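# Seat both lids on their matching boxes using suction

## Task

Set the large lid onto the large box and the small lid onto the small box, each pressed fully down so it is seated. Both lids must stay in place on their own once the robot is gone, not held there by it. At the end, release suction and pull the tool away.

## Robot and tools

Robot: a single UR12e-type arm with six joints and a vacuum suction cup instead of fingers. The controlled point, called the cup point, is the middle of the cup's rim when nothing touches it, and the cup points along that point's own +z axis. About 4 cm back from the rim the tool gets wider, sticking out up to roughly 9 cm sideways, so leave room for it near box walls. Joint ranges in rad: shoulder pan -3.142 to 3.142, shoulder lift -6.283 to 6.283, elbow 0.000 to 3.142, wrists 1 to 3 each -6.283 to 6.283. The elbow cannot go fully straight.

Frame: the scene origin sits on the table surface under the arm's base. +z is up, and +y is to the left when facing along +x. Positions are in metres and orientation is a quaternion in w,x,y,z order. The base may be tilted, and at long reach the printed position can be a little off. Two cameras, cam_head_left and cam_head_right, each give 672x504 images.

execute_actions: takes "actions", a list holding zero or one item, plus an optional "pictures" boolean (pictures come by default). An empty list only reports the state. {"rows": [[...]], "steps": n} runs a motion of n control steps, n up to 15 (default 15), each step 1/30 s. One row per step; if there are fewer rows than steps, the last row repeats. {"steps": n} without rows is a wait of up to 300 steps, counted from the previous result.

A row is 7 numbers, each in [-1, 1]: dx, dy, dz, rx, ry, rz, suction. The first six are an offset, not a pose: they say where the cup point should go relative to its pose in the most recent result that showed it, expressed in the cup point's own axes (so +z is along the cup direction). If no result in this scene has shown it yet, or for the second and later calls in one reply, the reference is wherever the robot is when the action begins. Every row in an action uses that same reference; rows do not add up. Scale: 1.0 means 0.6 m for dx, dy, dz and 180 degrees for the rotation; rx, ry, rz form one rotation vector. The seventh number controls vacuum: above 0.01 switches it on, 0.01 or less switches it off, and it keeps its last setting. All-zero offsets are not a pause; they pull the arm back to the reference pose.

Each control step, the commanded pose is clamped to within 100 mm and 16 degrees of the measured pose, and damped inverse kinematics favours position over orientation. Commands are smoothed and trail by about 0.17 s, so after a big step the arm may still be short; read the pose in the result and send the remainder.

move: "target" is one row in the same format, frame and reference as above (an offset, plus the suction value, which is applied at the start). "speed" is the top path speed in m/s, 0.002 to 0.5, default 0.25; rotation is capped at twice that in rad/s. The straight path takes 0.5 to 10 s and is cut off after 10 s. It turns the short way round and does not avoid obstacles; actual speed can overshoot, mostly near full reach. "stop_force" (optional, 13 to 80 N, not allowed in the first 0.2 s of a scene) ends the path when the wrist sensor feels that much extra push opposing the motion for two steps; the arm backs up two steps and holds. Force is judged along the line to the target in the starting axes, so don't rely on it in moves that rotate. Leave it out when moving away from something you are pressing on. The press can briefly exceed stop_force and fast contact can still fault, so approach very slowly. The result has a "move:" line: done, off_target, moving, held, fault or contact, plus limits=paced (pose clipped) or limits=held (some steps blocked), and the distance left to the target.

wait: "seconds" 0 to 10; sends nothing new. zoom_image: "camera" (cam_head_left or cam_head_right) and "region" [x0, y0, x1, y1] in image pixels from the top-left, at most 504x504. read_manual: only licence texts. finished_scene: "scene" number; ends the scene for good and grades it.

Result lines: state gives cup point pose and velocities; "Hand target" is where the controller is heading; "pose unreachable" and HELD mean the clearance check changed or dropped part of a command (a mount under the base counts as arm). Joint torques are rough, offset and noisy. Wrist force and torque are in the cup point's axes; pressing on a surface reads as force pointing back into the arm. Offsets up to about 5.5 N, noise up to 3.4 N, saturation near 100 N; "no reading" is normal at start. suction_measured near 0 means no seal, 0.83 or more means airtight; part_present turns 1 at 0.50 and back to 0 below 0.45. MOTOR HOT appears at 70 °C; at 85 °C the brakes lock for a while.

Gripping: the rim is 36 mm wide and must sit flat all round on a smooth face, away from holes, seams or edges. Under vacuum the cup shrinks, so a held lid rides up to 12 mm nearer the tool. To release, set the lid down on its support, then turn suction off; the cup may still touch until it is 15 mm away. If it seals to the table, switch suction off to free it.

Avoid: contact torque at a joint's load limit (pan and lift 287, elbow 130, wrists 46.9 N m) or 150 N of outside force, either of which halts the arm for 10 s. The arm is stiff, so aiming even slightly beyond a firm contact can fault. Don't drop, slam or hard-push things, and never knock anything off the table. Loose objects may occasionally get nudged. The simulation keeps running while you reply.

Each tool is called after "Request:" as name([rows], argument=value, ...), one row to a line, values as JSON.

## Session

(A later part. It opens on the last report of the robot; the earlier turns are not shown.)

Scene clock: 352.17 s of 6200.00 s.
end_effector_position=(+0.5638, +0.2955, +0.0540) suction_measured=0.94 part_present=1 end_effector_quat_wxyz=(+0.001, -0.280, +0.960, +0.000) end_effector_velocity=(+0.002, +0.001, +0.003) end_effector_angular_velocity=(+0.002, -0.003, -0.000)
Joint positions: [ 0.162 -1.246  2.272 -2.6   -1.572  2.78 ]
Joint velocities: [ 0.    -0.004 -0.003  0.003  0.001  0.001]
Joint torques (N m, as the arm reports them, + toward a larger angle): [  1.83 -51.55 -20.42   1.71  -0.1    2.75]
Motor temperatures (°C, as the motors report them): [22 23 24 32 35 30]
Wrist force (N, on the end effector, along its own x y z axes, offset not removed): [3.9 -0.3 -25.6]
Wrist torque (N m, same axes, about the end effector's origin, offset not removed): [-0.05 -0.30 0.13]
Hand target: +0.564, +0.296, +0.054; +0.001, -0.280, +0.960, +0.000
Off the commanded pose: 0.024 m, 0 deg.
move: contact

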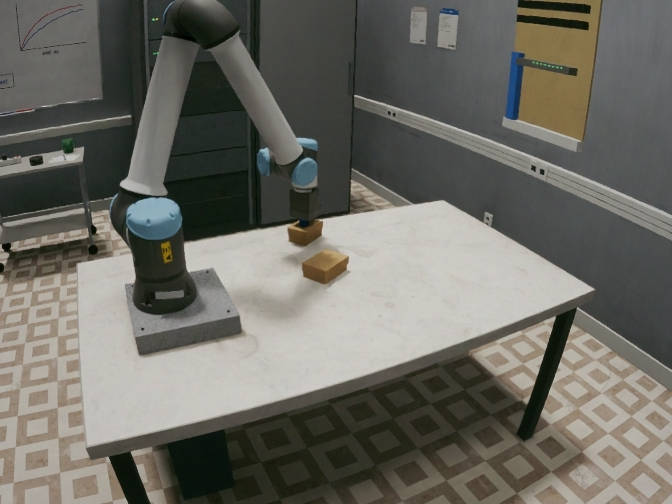

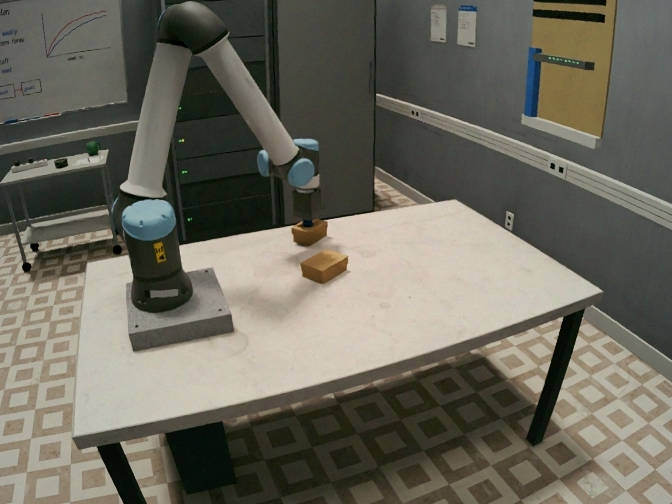

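Request:
move(target=[0,0,-0.003,0,0,0,1], speed=0.005)

Request:
move(target=[-0.008,0.001,0,0,0,0,1], speed=0.003)

Request:
move(target=[0,0,0.04,0,0,0,1], speed=0.003, stop_force=16)

Request:
zoom_image(camera="cam_head_left", region=[280,210,330,250])

Request:
zoom_image(camera="cam_head_right", region=[285,210,335,250])

Scene clock: 362.07 s of 6200.00 s.
end_effector_position=(+0.5638, +0.2955, +0.0557) suction_measured=0.94 part_present=1 end_effector_quat_wxyz=(+0.001, -0.280, +0.960, +0.000) end_effector_velocity=(-0.001, -0.000, +0.000) end_effector_angular_velocity=(+0.000, +0.002, -0.000)
Joint positions: [ 0.162 -1.249  2.272 -2.596 -1.572  2.78 ]
Joint velocities: [-0.    -0.002  0.001  0.002  0.     0.   ]
Joint torques (N m, as the arm reports them, + toward a larger angle): [  0.5  -60.97 -32.8   -0.26  -0.31   2.53]
Motor temperatures (°C, as the motors report them): [22 23 24 32 35 30]
Wrist force (N, on the end effector, along its own x y z axes, offset not removed): [2.8 1.0 -0.6]
Wrist torque (N m, same axes, about the end effector's origin, offset not removed): [0.33 -0.47 0.26]
Hand target: +0.564, +0.296, +0.056; +0.001, -0.280, +0.960, +0.000
Off the commanded pose: 0.000 m, 0 deg.
After step 90, 6.20 s passed at rest.
move: done

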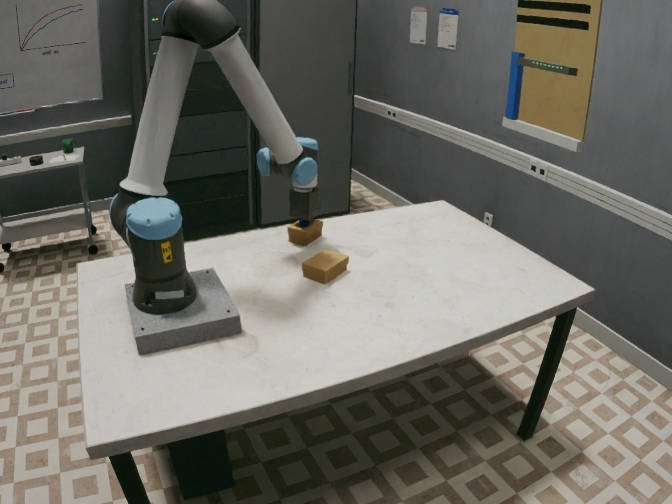

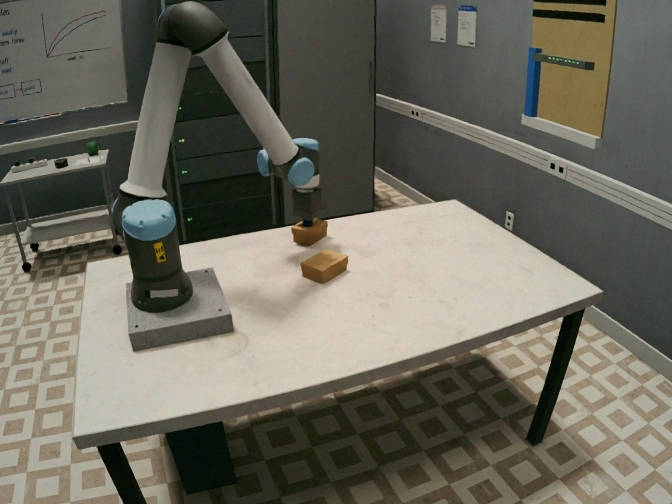

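Scene clock: 363.90 s of 6200.00 s.
end_effector_position=(+0.5674, +0.2985, +0.0557) suction_measured=0.94 part_present=1 end_effector_quat_wxyz=(+0.001, -0.280, +0.960, +0.000) end_effector_velocity=(+0.000, +0.001, +0.000) end_effector_angular_velocity=(-0.001, +0.000, -0.000)
Joint positions: [ 0.165 -1.244  2.263 -2.593 -1.572  2.784]
Joint velocities: [ 0.001  0.    -0.001  0.001 -0.001  0.001]
Joint torques (N m, as the arm reports them, + toward a larger angle): [ 10.74 -43.17 -33.23  -0.08  -0.8    3.78]
Motor temperatures (°C, as the motors report them): [22 23 24 32 35 30]
Wrist force (N, on the end effector, along its own x y z axes, offset not removed): [1.7 2.9 -5.1]
Wrist torque (N m, same axes, about the end effector's origin, offset not removed): [0.54 -0.49 0.08]
Hand target: +0.568, +0.299, +0.056; +0.001, -0.280, +0.960, +0.000
Off the commanded pose: 0.000 m, 0 deg.
move: done

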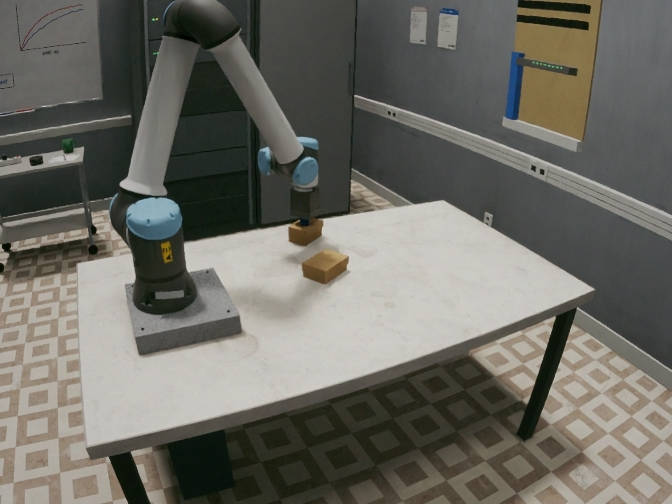

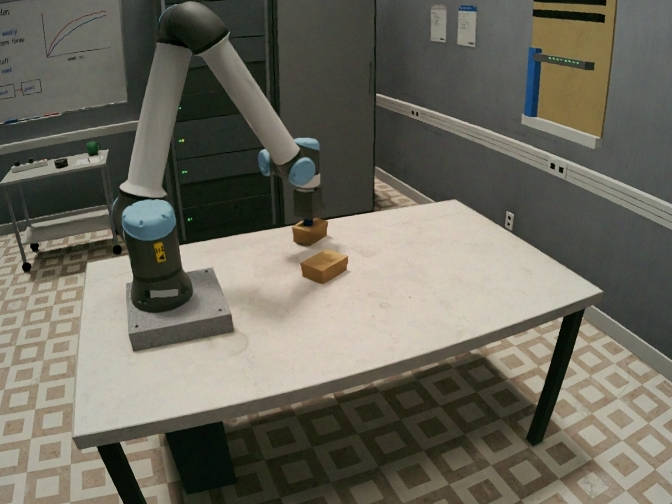

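Scene clock: 364.80 s of 6200.00 s.
end_effector_position=(+0.5675, +0.2986, +0.0541) suction_measured=0.94 part_present=1 end_effector_quat_wxyz=(+0.001, -0.280, +0.960, +0.000) end_effector_velocity=(+0.001, +0.001, +0.002) end_effector_angular_velocity=(-0.000, -0.001, +0.002)
Joint positions: [ 0.165 -1.241  2.263 -2.597 -1.572  2.784]
Joint velocities: [ 0.002 -0.002 -0.002  0.003 -0.     0.   ]
Joint torques (N m, as the arm reports them, + toward a larger angle): [  4.71 -52.18 -19.93   1.38  -0.82   1.71]
Motor temperatures (°C, as the motors report them): [22 23 24 32 35 30]
Wrist force (N, on the end effector, along its own x y z axes, offset not removed): [1.6 -2.9 -24.5]
Wrist torque (N m, same axes, about the end effector's origin, offset not removed): [-0.42 0.19 0.39]
Hand target: +0.567, +0.299, +0.054; +0.001, -0.280, +0.960, +0.000
Off the commanded pose: 0.022 m, 0 deg.
move: contact

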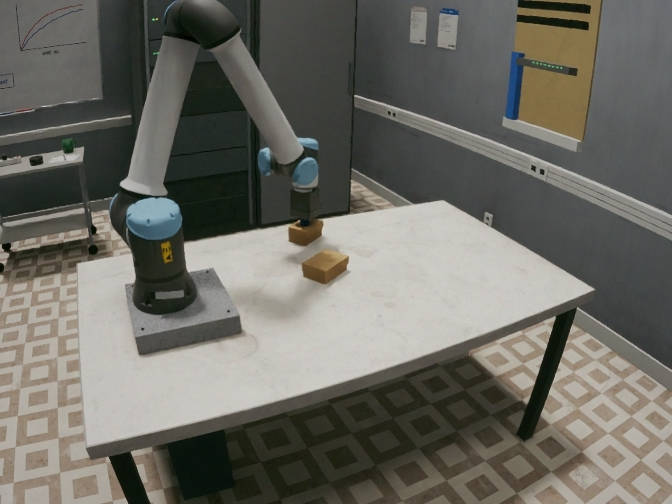

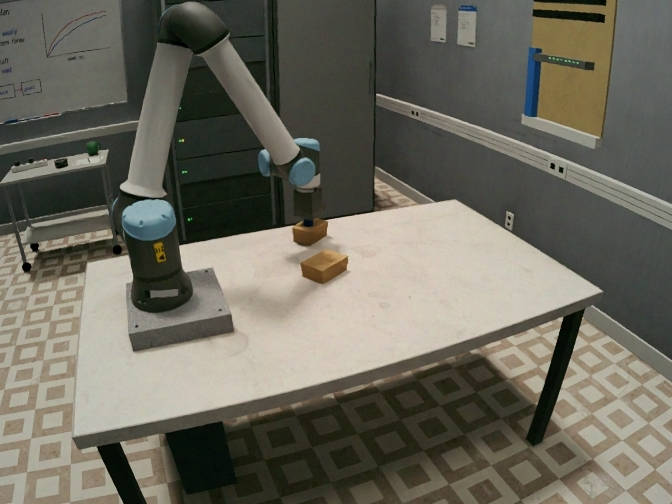

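Region (280, 210, 330, 250) of cam_head_left's 672x504 image, scaled by 10.080, with more detail than that image has; it fills the top 403 rows of this view, and the rest is white.

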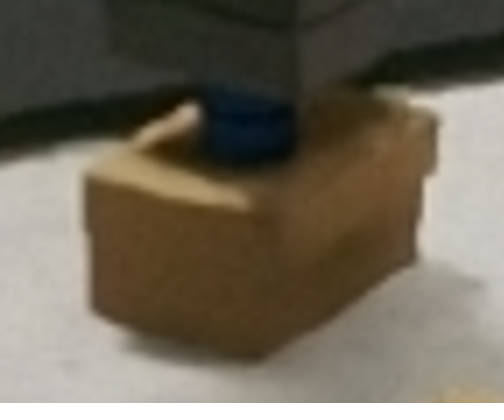

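Region (285, 210, 335, 250) of cam_head_right's 672x504 image, scaled by 10.080, with more detail than that image has; it fills the top 403 rows of this view, and the rest is white.

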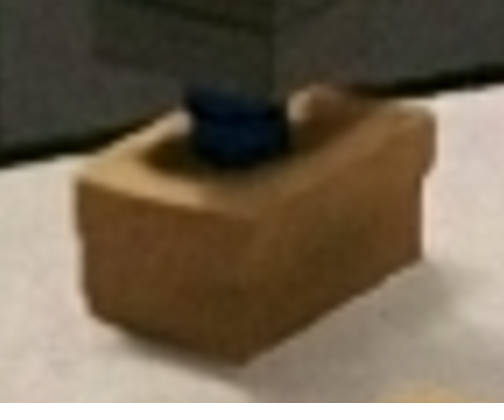

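Request:
execute_actions(actions=[])

Request:
move(target=[0,0,-0.008,0,0,0,1], speed=0.008)

Request:
move(target=[0.004,0,0,0,0,0,1], speed=0.005)

Request:
move(target=[0,0,0.05,0,0,0,1], speed=0.004, stop_force=16)

Request:
zoom_image(camera="cam_head_left", region=[260,190,350,260])

Scene clock: 387.27 s of 6200.00 s.
end_effector_position=(+0.5675, +0.2986, +0.0543) suction_measured=0.94 part_present=1 end_effector_quat_wxyz=(+0.001, -0.280, +0.960, +0.000) end_effector_velocity=(-0.000, -0.000, -0.000) end_effector_angular_velocity=(+0.000, +0.000, -0.001)
Joint positions: [ 0.165 -1.241  2.263 -2.596 -1.572  2.784]
Joint velocities: [-0.001 -0.     0.001 -0.     0.     0.001]
Joint torques (N m, as the arm reports them, + toward a larger angle): [  5.4  -55.44 -28.21  -0.64  -1.08   1.61]
Motor temperatures (°C, as the motors report them): [22 23 24 32 35 30]
Wrist force (N, on the end effector, along its own x y z axes, offset not removed): [1.2 -1.8 -19.9]
Wrist torque (N m, same axes, about the end effector's origin, offset not removed): [-0.13 -0.01 0.31]
Hand target: +0.567, +0.299, +0.054; +0.001, -0.280, +0.960, +0.000
Off the commanded pose: 0.023 m, 0 deg.
Steps of this call (steps 1 to 90: nothing new was sent; then 19.47 s passed at rest). Readings (end_effector_position | what the end effector reports):
1: (+0.5675, +0.2986, +0.0542) | suction_measured=0.94 part_present=1
2: (+0.5675, +0.2986, +0.0542) | suction_measured=0.94 part_present=1
4: (+0.5674, +0.2986, +0.0542) | suction_measured=0.94 part_present=1
8: (+0.5674, +0.2986, +0.0542) | suction_measured=0.94 part_present=1
90: the state above

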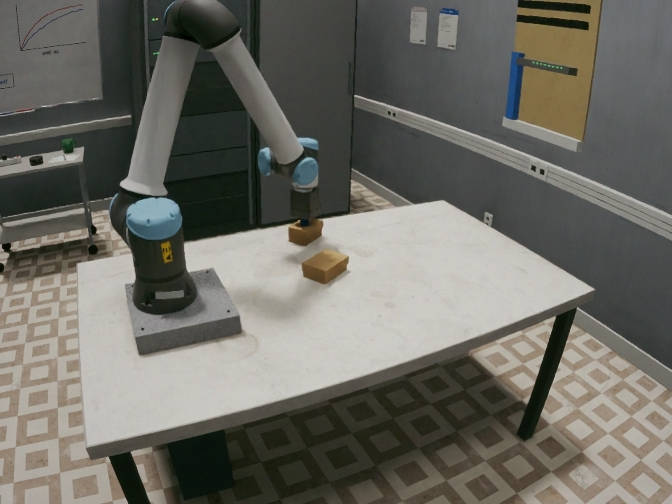

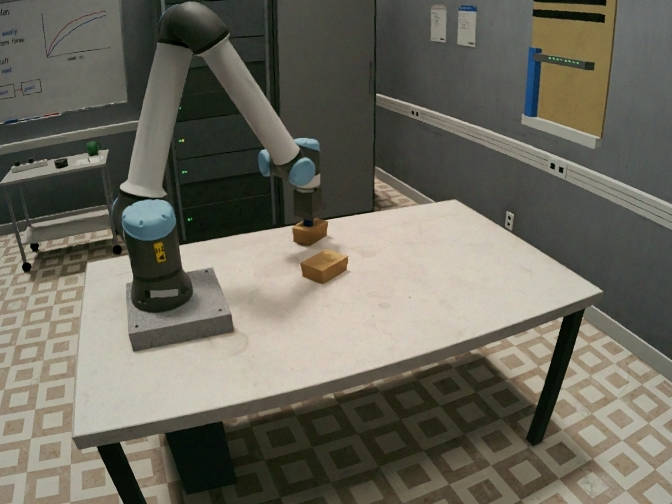

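Scene clock: 388.10 s of 6200.00 s.
end_effector_position=(+0.5675, +0.2986, +0.0589) suction_measured=0.94 part_present=1 end_effector_quat_wxyz=(+0.001, -0.280, +0.960, +0.000) end_effector_velocity=(+0.001, -0.000, +0.002) end_effector_angular_velocity=(+0.000, -0.001, -0.001)
Joint positions: [ 0.165 -1.249  2.262 -2.586 -1.572  2.784]
Joint velocities: [-0.001 -0.003 -0.001  0.004  0.     0.   ]
Joint torques (N m, as the arm reports them, + toward a larger angle): [  7.68 -61.23 -33.01  -0.07  -0.7    2.15]
Motor temperatures (°C, as the motors report them): [22 23 24 32 35 30]
Wrist force (N, on the end effector, along its own x y z axes, offset not removed): [0.2 4.6 -2.4]
Wrist torque (N m, same axes, about the end effector's origin, offset not removed): [0.79 -0.17 0.17]
Hand target: +0.567, +0.299, +0.059; +0.001, -0.280, +0.960, +0.000
Off the commanded pose: 0.000 m, 0 deg.
move: done

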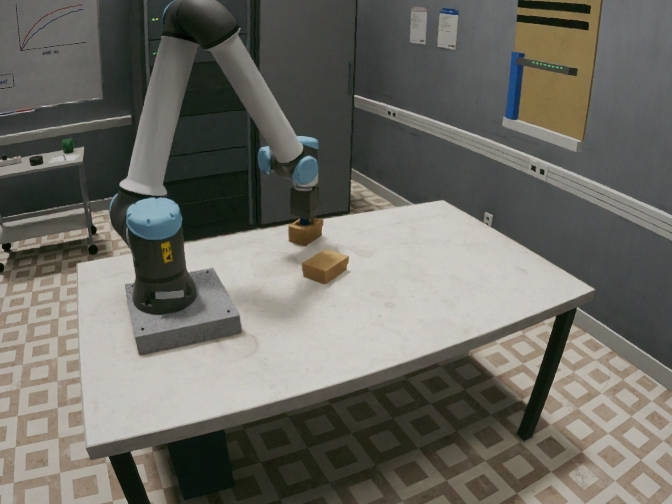

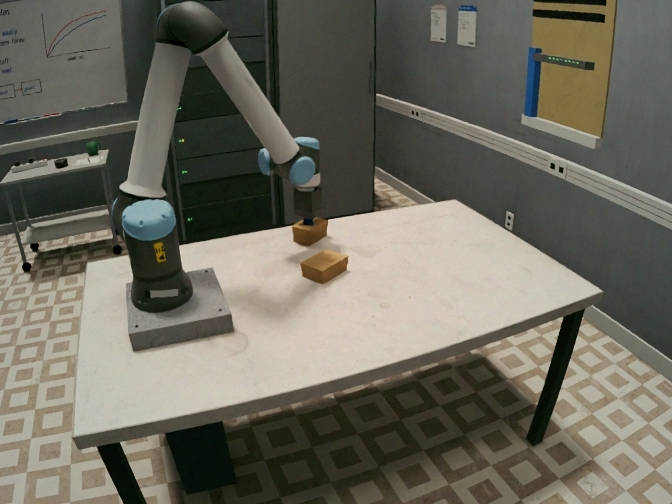

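Scene clock: 388.80 s of 6200.00 s.
end_effector_position=(+0.5656, +0.2974, +0.0589) suction_measured=0.94 part_present=1 end_effector_quat_wxyz=(+0.001, -0.280, +0.960, +0.000) end_effector_velocity=(-0.000, -0.000, +0.001) end_effector_angular_velocity=(+0.001, -0.000, -0.000)
Joint positions: [ 0.164 -1.252  2.266 -2.588 -1.572  2.783]
Joint velocities: [-0.001 -0.002  0.001  0.     0.    -0.001]
Joint torques (N m, as the arm reports them, + toward a larger angle): [-16.02 -62.98 -20.45  -7.89  -0.76  -2.44]
Motor temperatures (°C, as the motors report them): [22 23 24 32 35 30]
Wrist force (N, on the end effector, along its own x y z axes, offset not removed): [-1.5 4.1 -7.6]
Wrist torque (N m, same axes, about the end effector's origin, offset not removed): [0.79 0.15 0.16]
Hand target: +0.565, +0.297, +0.059; +0.001, -0.280, +0.960, +0.000
Off the commanded pose: 0.000 m, 0 deg.
move: done

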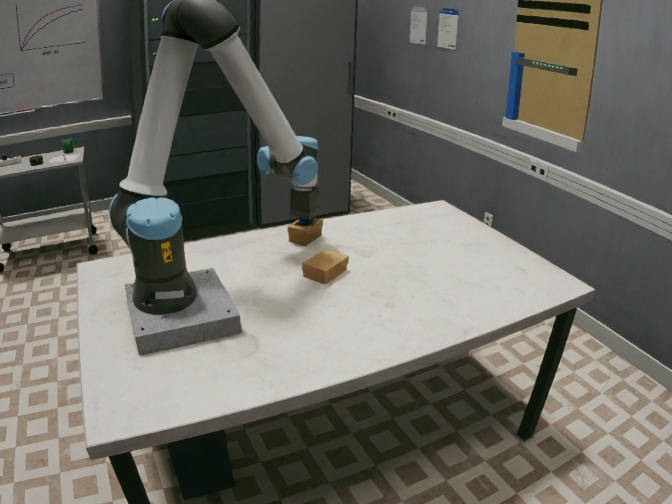

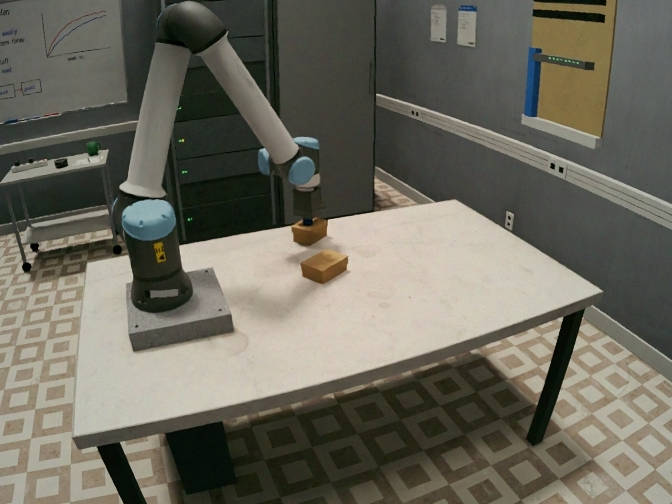

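Scene clock: 390.43 s of 6200.00 s.
end_effector_position=(+0.5657, +0.2974, +0.0539) suction_measured=0.94 part_present=1 end_effector_quat_wxyz=(+0.001, -0.280, +0.960, -0.000) end_effector_velocity=(-0.001, -0.000, +0.001) end_effector_angular_velocity=(-0.001, +0.002, +0.001)
Joint positions: [ 0.164 -1.243  2.268 -2.599 -1.572  2.783]
Joint velocities: [ 0.    -0.004  0.001  0.004 -0.    -0.   ]
Joint torques (N m, as the arm reports them, + toward a larger angle): [  0.88 -50.09 -20.8    2.    -0.78   1.69]
Motor temperatures (°C, as the motors report them): [22 23 24 32 35 30]
Wrist force (N, on the end effector, along its own x y z axes, offset not removed): [4.9 1.7 -28.3]
Wrist torque (N m, same axes, about the end effector's origin, offset not removed): [0.50 -0.41 0.00]
Hand target: +0.566, +0.297, +0.054; +0.001, -0.280, +0.960, +0.000
Off the commanded pose: 0.025 m, 0 deg.
move: contact

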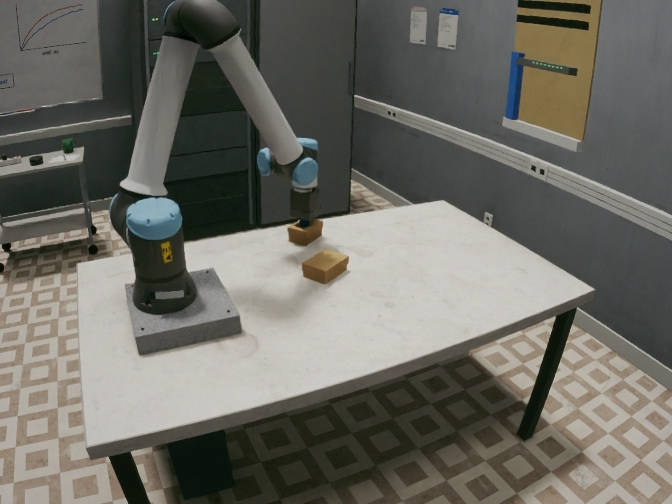

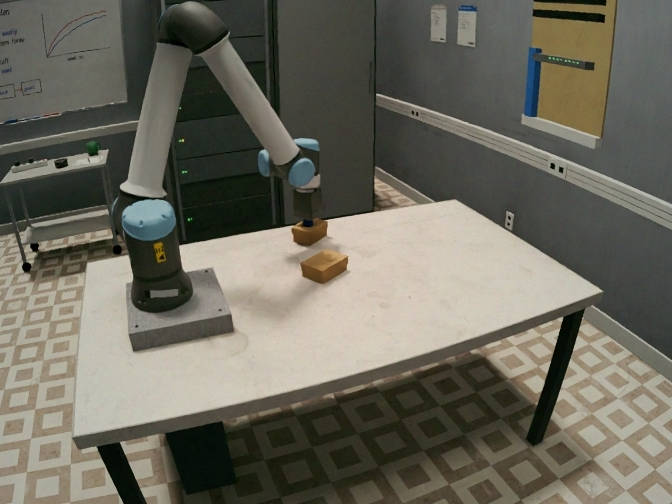

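Region (260, 190, 350, 260) of cam_head_left's 672x504 image, scaled by 5.600, with more detail than that image has.

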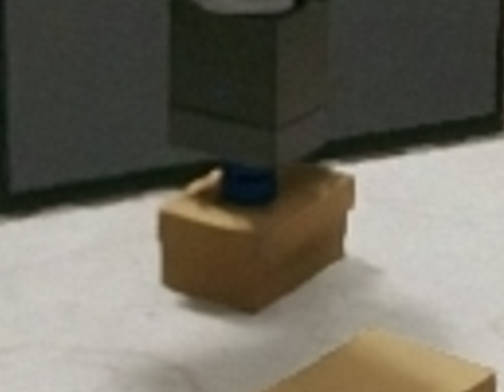

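Request:
move(target=[0,0,-0.008,0,0,0,1], speed=0.008)

Request:
move(target=[0,0.0035,0,0,0,0,1], speed=0.005)

Request:
move(target=[0,0,0.05,0,0,0,1], speed=0.004, stop_force=16)

Request:
zoom_image(camera="cam_head_left", region=[260,190,350,260])

Scene clock: 403.20 s of 6200.00 s.
end_effector_position=(+0.5656, +0.2974, +0.0584) suction_measured=0.94 part_present=1 end_effector_quat_wxyz=(+0.001, -0.280, +0.960, -0.000) end_effector_velocity=(-0.001, -0.000, +0.001) end_effector_angular_velocity=(-0.001, +0.002, +0.001)
Joint positions: [ 0.164 -1.251  2.266 -2.589 -1.572  2.783]
Joint velocities: [ 0.    -0.003 -0.     0.005 -0.001 -0.001]
Joint torques (N m, as the arm reports them, + toward a larger angle): [ -0.2  -60.33 -33.08  -0.34  -0.95   1.74]
Motor temperatures (°C, as the motors report them): [22 23 24 32 35 30]
Wrist force (N, on the end effector, along its own x y z axes, offset not removed): [0.4 2.4 -4.0]
Wrist torque (N m, same axes, about the end effector's origin, offset not removed): [0.52 -0.26 0.20]
Hand target: +0.566, +0.297, +0.059; +0.001, -0.280, +0.960, -0.000
Off the commanded pose: 0.000 m, 0 deg.
After step 90, 8.97 s passed at rest.
move: done

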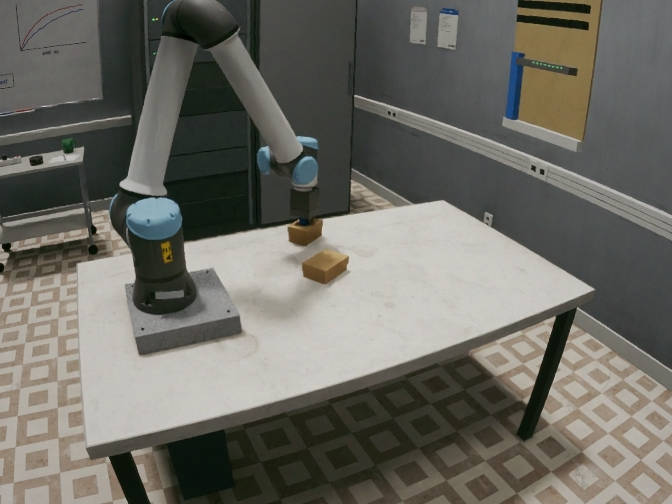

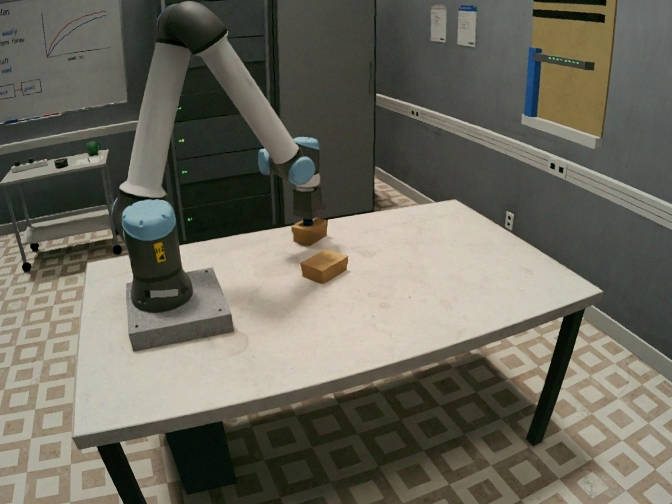

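Scene clock: 403.90 s of 6200.00 s.
end_effector_position=(+0.5646, +0.2990, +0.0584) suction_measured=0.94 part_present=1 end_effector_quat_wxyz=(+0.001, -0.280, +0.960, +0.000) end_effector_velocity=(-0.001, +0.001, -0.000) end_effector_angular_velocity=(-0.001, -0.000, -0.001)
Joint positions: [ 0.167 -1.251  2.266 -2.589 -1.572  2.786]
Joint velocities: [ 0.002 -0.001  0.002 -0.001 -0.001  0.003]
Joint torques (N m, as the arm reports them, + toward a larger angle): [  9.19 -60.   -21.39  -7.99  -1.02   3.52]
Motor temperatures (°C, as the motors report them): [22 23 24 32 35 30]
Wrist force (N, on the end effector, along its own x y z axes, offset not removed): [2.2 5.2 -0.2]
Wrist torque (N m, same axes, about the end effector's origin, offset not removed): [0.72 -0.55 0.13]
Hand target: +0.565, +0.299, +0.058; +0.001, -0.280, +0.960, -0.000
Off the commanded pose: 0.000 m, 0 deg.
move: done

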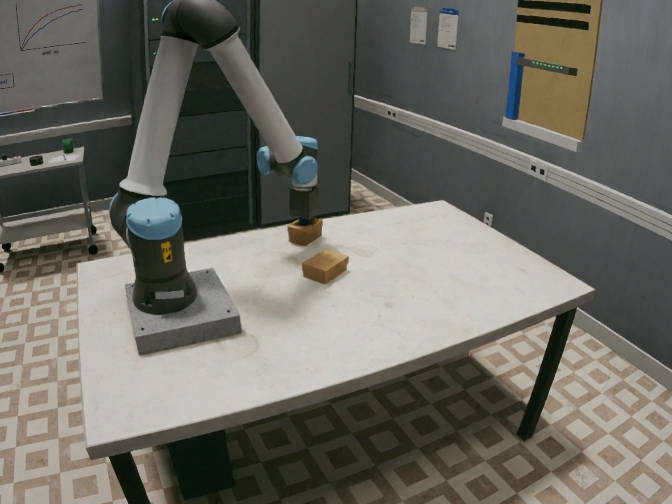

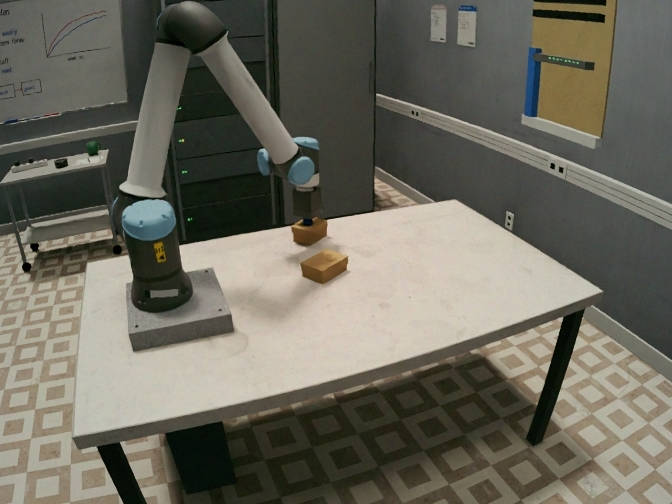

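Scene clock: 405.40 s of 6200.00 s.
end_effector_position=(+0.5646, +0.2990, +0.0540) suction_measured=0.94 part_present=1 end_effector_quat_wxyz=(+0.001, -0.280, +0.960, -0.000) end_effector_velocity=(-0.000, -0.000, +0.002) end_effector_angular_velocity=(-0.000, +0.001, +0.000)
Joint positions: [ 0.167 -1.243  2.268 -2.599 -1.572  2.786]
Joint velocities: [-0.    -0.003 -0.     0.004  0.    -0.   ]
Joint torques (N m, as the arm reports them, + toward a larger angle): [-12.89 -51.28 -20.09   2.06  -0.77  -2.4 ]
Motor temperatures (°C, as the motors report them): [22 23 24 32 35 30]
Wrist force (N, on the end effector, along its own x y z axes, offset not removed): [7.0 2.9 -24.8]
Wrist torque (N m, same axes, about the end effector's origin, offset not removed): [0.54 -0.62 0.24]
Hand target: +0.565, +0.299, +0.054; +0.001, -0.280, +0.960, -0.000
Off the commanded pose: 0.026 m, 0 deg.
move: contact

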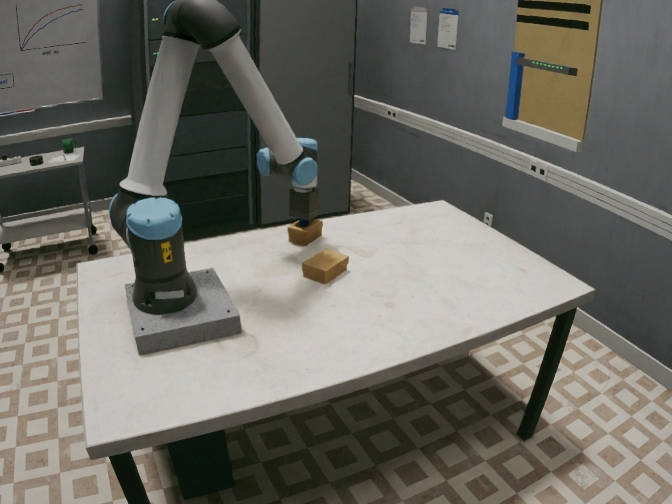

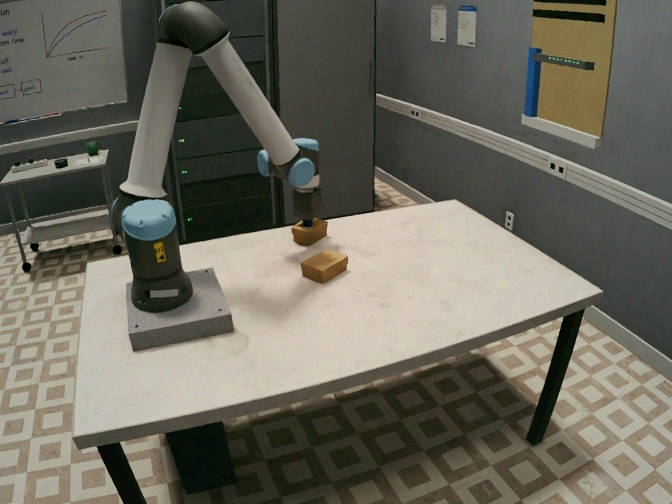

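Region (260, 190, 350, 260) of cam_head_left's 672x504 image, scaled by 5.600, with more detail than that image has.

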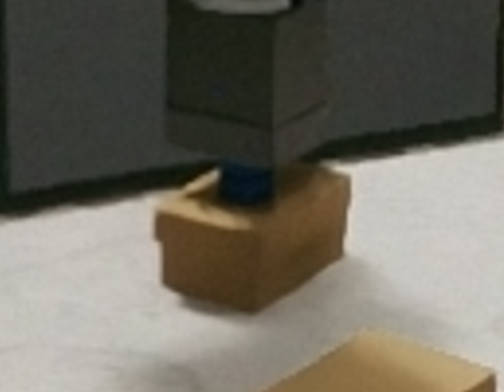

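Request:
move(target=[0,0,-0.025,0,0,0,1], speed=0.01)

Request:
zoom_image(camera="cam_head_left", region=[260,190,350,260])

Request:
zoom_image(camera="cam_head_right", region=[265,190,355,260])

Scene clock: 414.63 s of 6200.00 s.
end_effector_position=(+0.5646, +0.2990, +0.0686) suction_measured=0.94 part_present=1 end_effector_quat_wxyz=(+0.001, -0.280, +0.960, -0.000) end_effector_velocity=(-0.002, -0.000, +0.003) end_effector_angular_velocity=(-0.001, +0.001, +0.000)
Joint positions: [ 0.167 -1.27   2.263 -2.567 -1.572  2.786]
Joint velocities: [ 0.001 -0.007  0.002  0.006 -0.     0.   ]
Joint torques (N m, as the arm reports them, + toward a larger angle): [ 13.7  -63.06 -33.83   0.29  -0.84  -0.42]
Motor temperatures (°C, as the motors report them): [22 23 24 32 35 30]
Wrist force (N, on the end effector, along its own x y z axes, offset not removed): [-3.2 3.3 -8.7]
Wrist torque (N m, same axes, about the end effector's origin, offset not removed): [0.33 0.36 0.36]
Hand target: +0.565, +0.299, +0.069; +0.001, -0.280, +0.960, -0.000
Off the commanded pose: 0.000 m, 0 deg.
After step 90, 4.53 s passed at rest.
move: done

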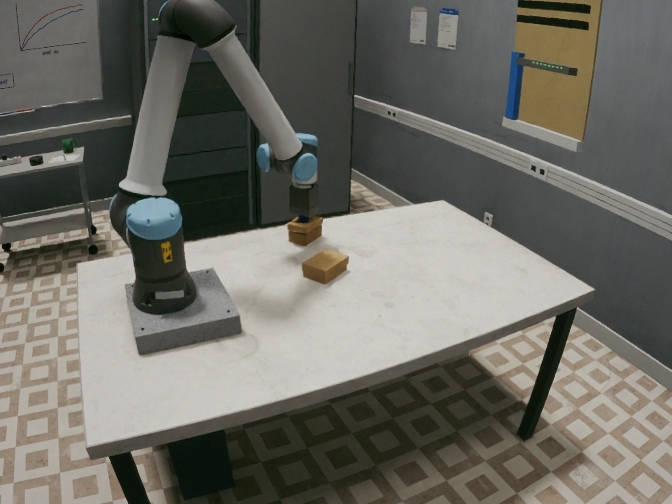

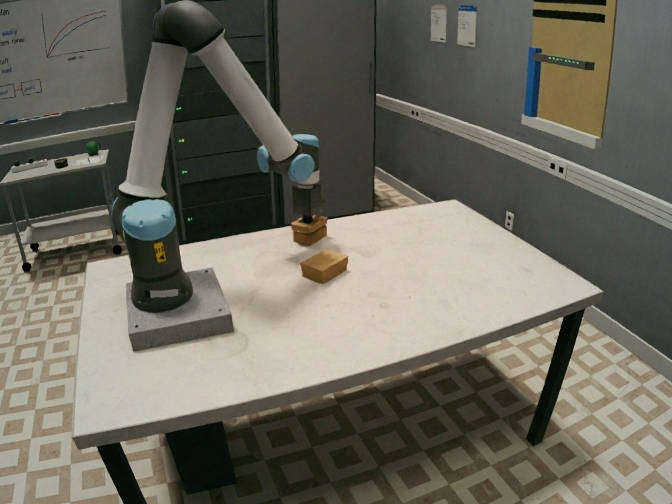

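Region (260, 190, 350, 260) of cam_head_left's 672x504 image, scaled by 5.600, with more detail than that image has.

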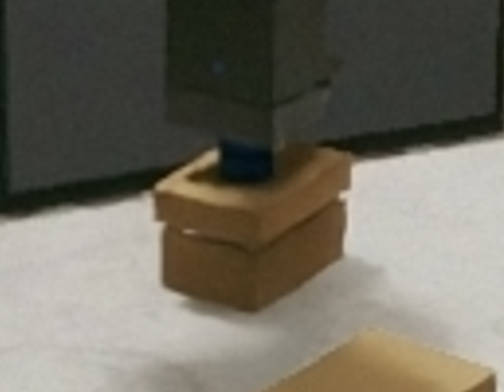

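Region (265, 190, 355, 260) of cam_head_right's 672x504 image, scaled by 5.600, with more detail than that image has.

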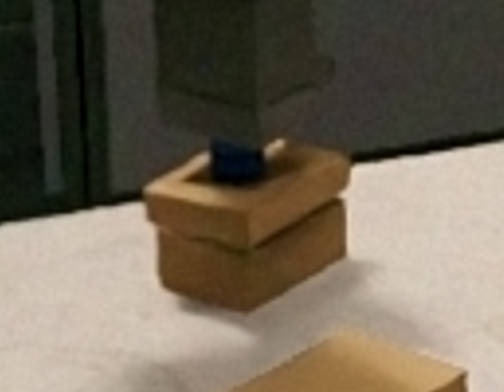

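Request:
move(target=[0,0,0.07,0,0,0,1], speed=0.004, stop_force=35)

Request:
zoom_image(camera="cam_head_left", region=[260,190,350,260])

Scene clock: 428.57 s of 6200.00 s.
end_effector_position=(+0.5647, +0.2991, +0.0530) suction_measured=0.94 part_present=1 end_effector_quat_wxyz=(+0.001, -0.280, +0.960, -0.000) end_effector_velocity=(+0.002, +0.000, +0.002) end_effector_angular_velocity=(+0.000, -0.001, +0.001)
Joint positions: [ 0.167 -1.241  2.268 -2.602 -1.572  2.786]
Joint velocities: [-0.    -0.002 -0.003  0.004  0.    -0.001]
Joint torques (N m, as the arm reports them, + toward a larger angle): [ -1.93 -39.14 -12.66   3.61  -0.66  -1.18]
Motor temperatures (°C, as the motors report them): [22 23 24 32 35 30]
Wrist force (N, on the end effector, along its own x y z axes, offset not removed): [4.0 -3.5 -47.6]
Wrist torque (N m, same axes, about the end effector's origin, offset not removed): [-0.26 0.01 0.22]
Hand target: +0.565, +0.299, +0.053; +0.001, -0.280, +0.960, -0.000
Off the commanded pose: 0.026 m, 0 deg.
After step 90, 6.53 s passed at rest.
move: contact

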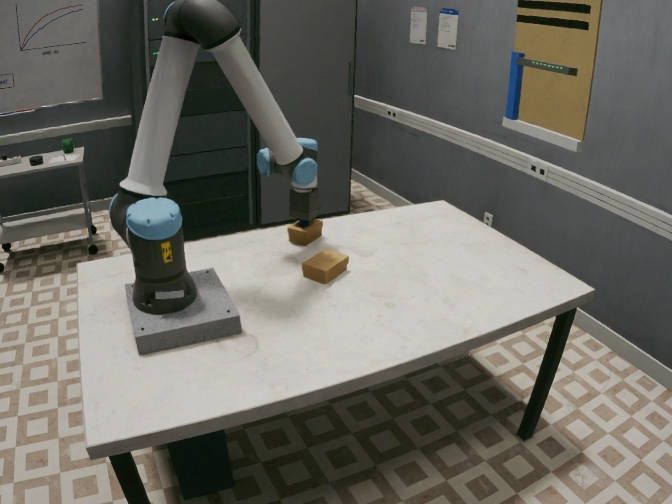

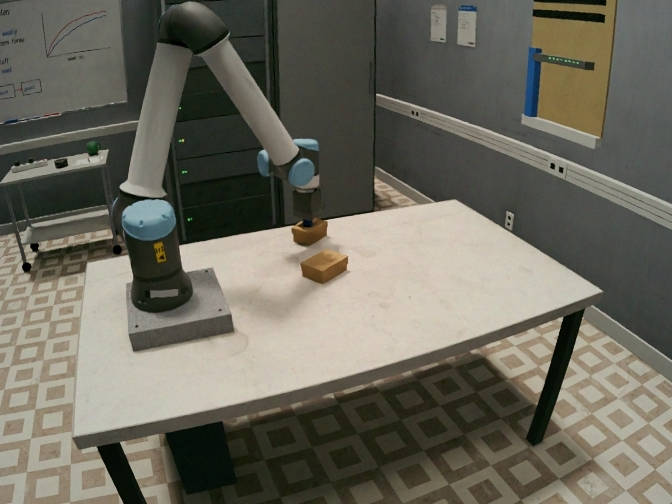

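Region (260, 190, 350, 260) of cam_head_left's 672x504 image, scaled by 5.600, with more detail than that image has.

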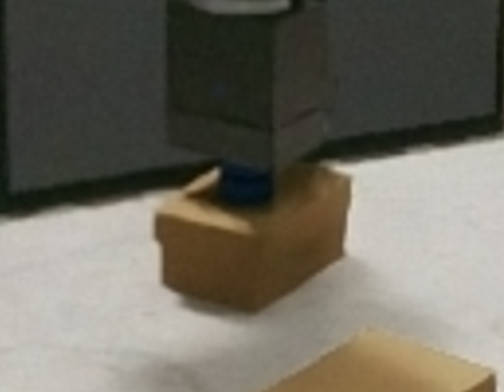

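Request:
move(target=[0,0,-0.006,0,0,0,0], speed=0.01)

Request:
wait(seconds=0.7)

Request:
move(target=[0,0,-0.2,0,0,0,0], speed=0.1)

Request:
zoom_image(camera="cam_head_left", region=[260,190,380,300])

Scene clock: 440.80 s of 6200.00 s.
end_effector_position=(+0.5647, +0.2990, +0.0563) suction_measured=0.00 part_present=0 end_effector_quat_wxyz=(+0.001, -0.280, +0.960, -0.000) end_effector_velocity=(+0.000, +0.000, +0.002) end_effector_angular_velocity=(-0.000, -0.001, -0.000)
Joint positions: [ 0.167 -1.247  2.267 -2.594 -1.572  2.786]
Joint velocities: [ 0.    -0.004 -0.001  0.004 -0.001  0.001]
Joint torques (N m, as the arm reports them, + toward a larger angle): [ -1.74 -59.4  -30.21   0.81   0.09  -1.1 ]
Motor temperatures (°C, as the motors report them): [22 23 24 32 35 30]
Wrist force (N, on the end effector, along its own x y z axes, offset not removed): [0.7 -0.3 -11.3]
Wrist torque (N m, same axes, about the end effector's origin, offset not removed): [-0.06 -0.27 0.06]
Hand target: +0.565, +0.299, +0.057; +0.001, -0.280, +0.960, -0.000
Off the commanded pose: 0.000 m, 0 deg.
After step 90, 8.53 s passed at rest.
move: done

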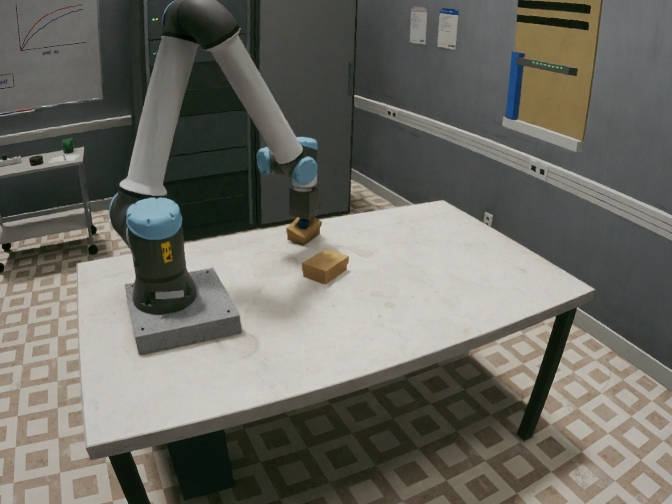

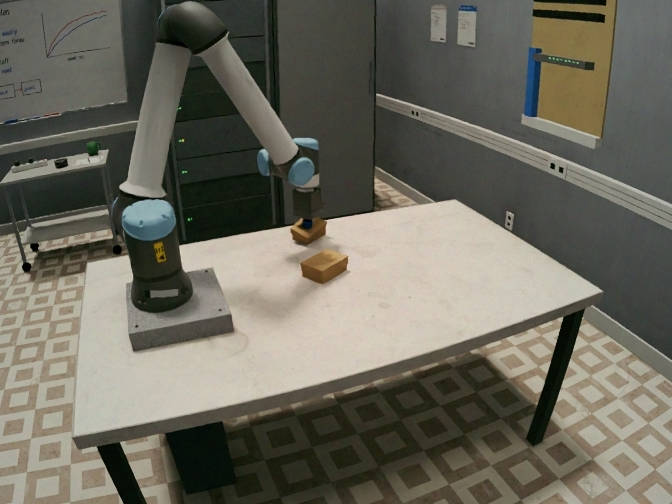

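Scene clock: 441.50 s of 6200.00 s.
end_effector_position=(+0.5647, +0.2990, +0.0566) suction_measured=0.00 part_present=0 end_effector_quat_wxyz=(+0.001, -0.280, +0.960, -0.000) end_effector_velocity=(+0.001, +0.000, +0.001) end_effector_angular_velocity=(+0.000, -0.001, -0.001)
Joint positions: [ 0.167 -1.248  2.267 -2.594 -1.572  2.786]
Joint velocities: [-0.    -0.    -0.001 -0.     0.     0.001]
Joint torques (N m, as the arm reports them, + toward a larger angle): [ -1.98 -58.59 -30.45   0.94   0.46  -0.84]
Motor temperatures (°C, as the motors report them): [22 23 24 32 35 30]
Wrist force (N, on the end effector, along its own x y z axes, offset not removed): [2.0 2.4 -10.7]
Wrist torque (N m, same axes, about the end effector's origin, offset not removed): [0.32 -0.46 0.23]
Hand target: +0.565, +0.299, +0.057; +0.001, -0.280, +0.960, -0.000
Off the commanded pose: 0.000 m, 0 deg.
Steps of this call (steps 1 to 21: nothing new was sent). Readings (end_effector_position | what the end effector reports):
1: (+0.5647, +0.2990, +0.0563) | suction_measured=0.00 part_present=0
2: (+0.5647, +0.2990, +0.0564) | suction_measured=0.00 part_present=0
4: (+0.5647, +0.2990, +0.0565) | suction_measured=0.00 part_present=0
8: (+0.5647, +0.2990, +0.0565) | suction_measured=0.00 part_present=0
21: the state above

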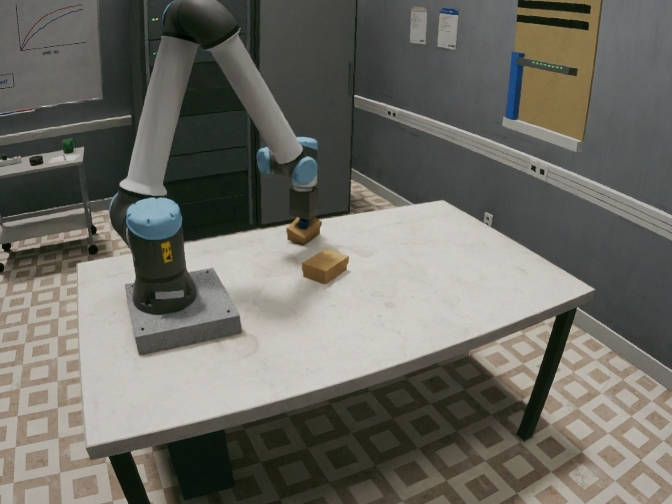

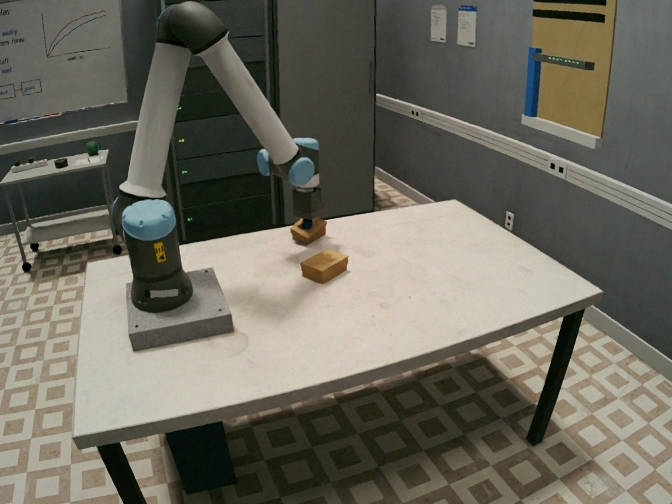

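Scene clock: 443.23 s of 6200.00 s.
end_effector_position=(+0.5643, +0.2990, +0.1761) suction_measured=0.00 part_present=0 end_effector_quat_wxyz=(+0.001, -0.280, +0.960, -0.000) end_effector_velocity=(-0.000, -0.001, +0.002) end_effector_angular_velocity=(-0.001, +0.002, -0.001)
Joint positions: [ 0.167 -1.441  2.201 -2.335 -1.572  2.786]
Joint velocities: [-0.001 -0.003 -0.001  0.006 -0.     0.   ]
Joint torques (N m, as the arm reports them, + toward a larger angle): [-14.45 -55.57 -41.24   0.37   0.42  -2.6 ]
Motor temperatures (°C, as the motors report them): [22 23 24 32 35 30]
Wrist force (N, on the end effector, along its own x y z axes, offset not removed): [0.4 0.9 -6.6]
Wrist torque (N m, same axes, about the end effector's origin, offset not removed): [0.11 -0.15 0.11]
Hand target: +0.564, +0.299, +0.177; +0.001, -0.280, +0.960, -0.000
Off the commanded pose: 0.000 m, 0 deg.
move: done

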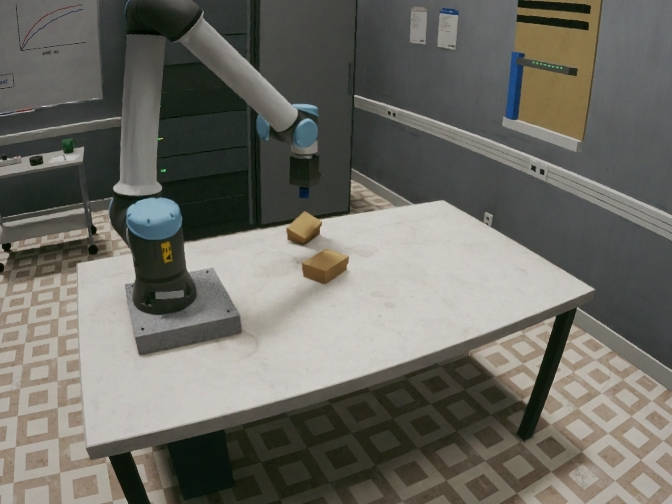

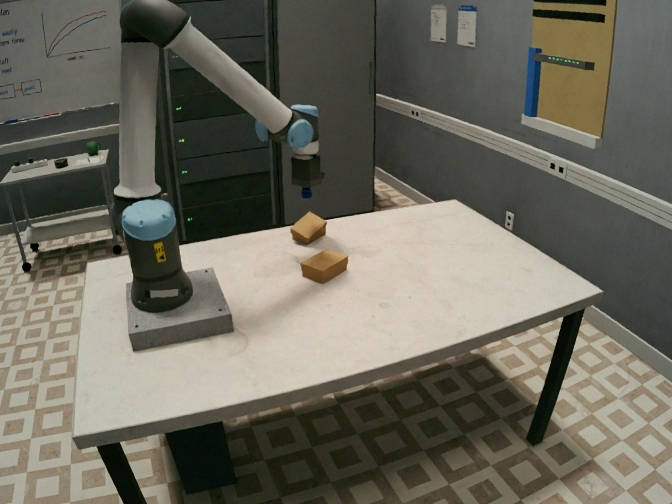

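Region (260, 190, 380, 300) of cam_head_left's 672x504 image, scaled by 4.200, with more detail than that image has; it fills the top 462 rows of this view, and the rest is white.

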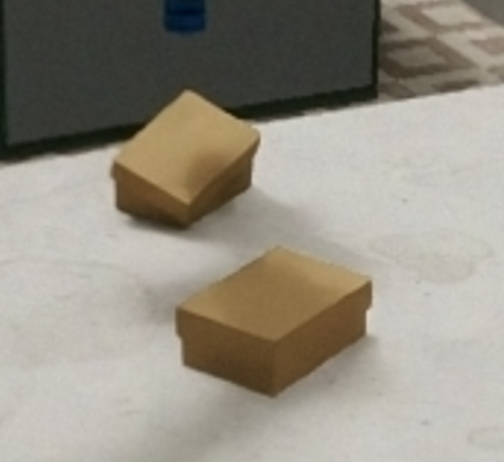

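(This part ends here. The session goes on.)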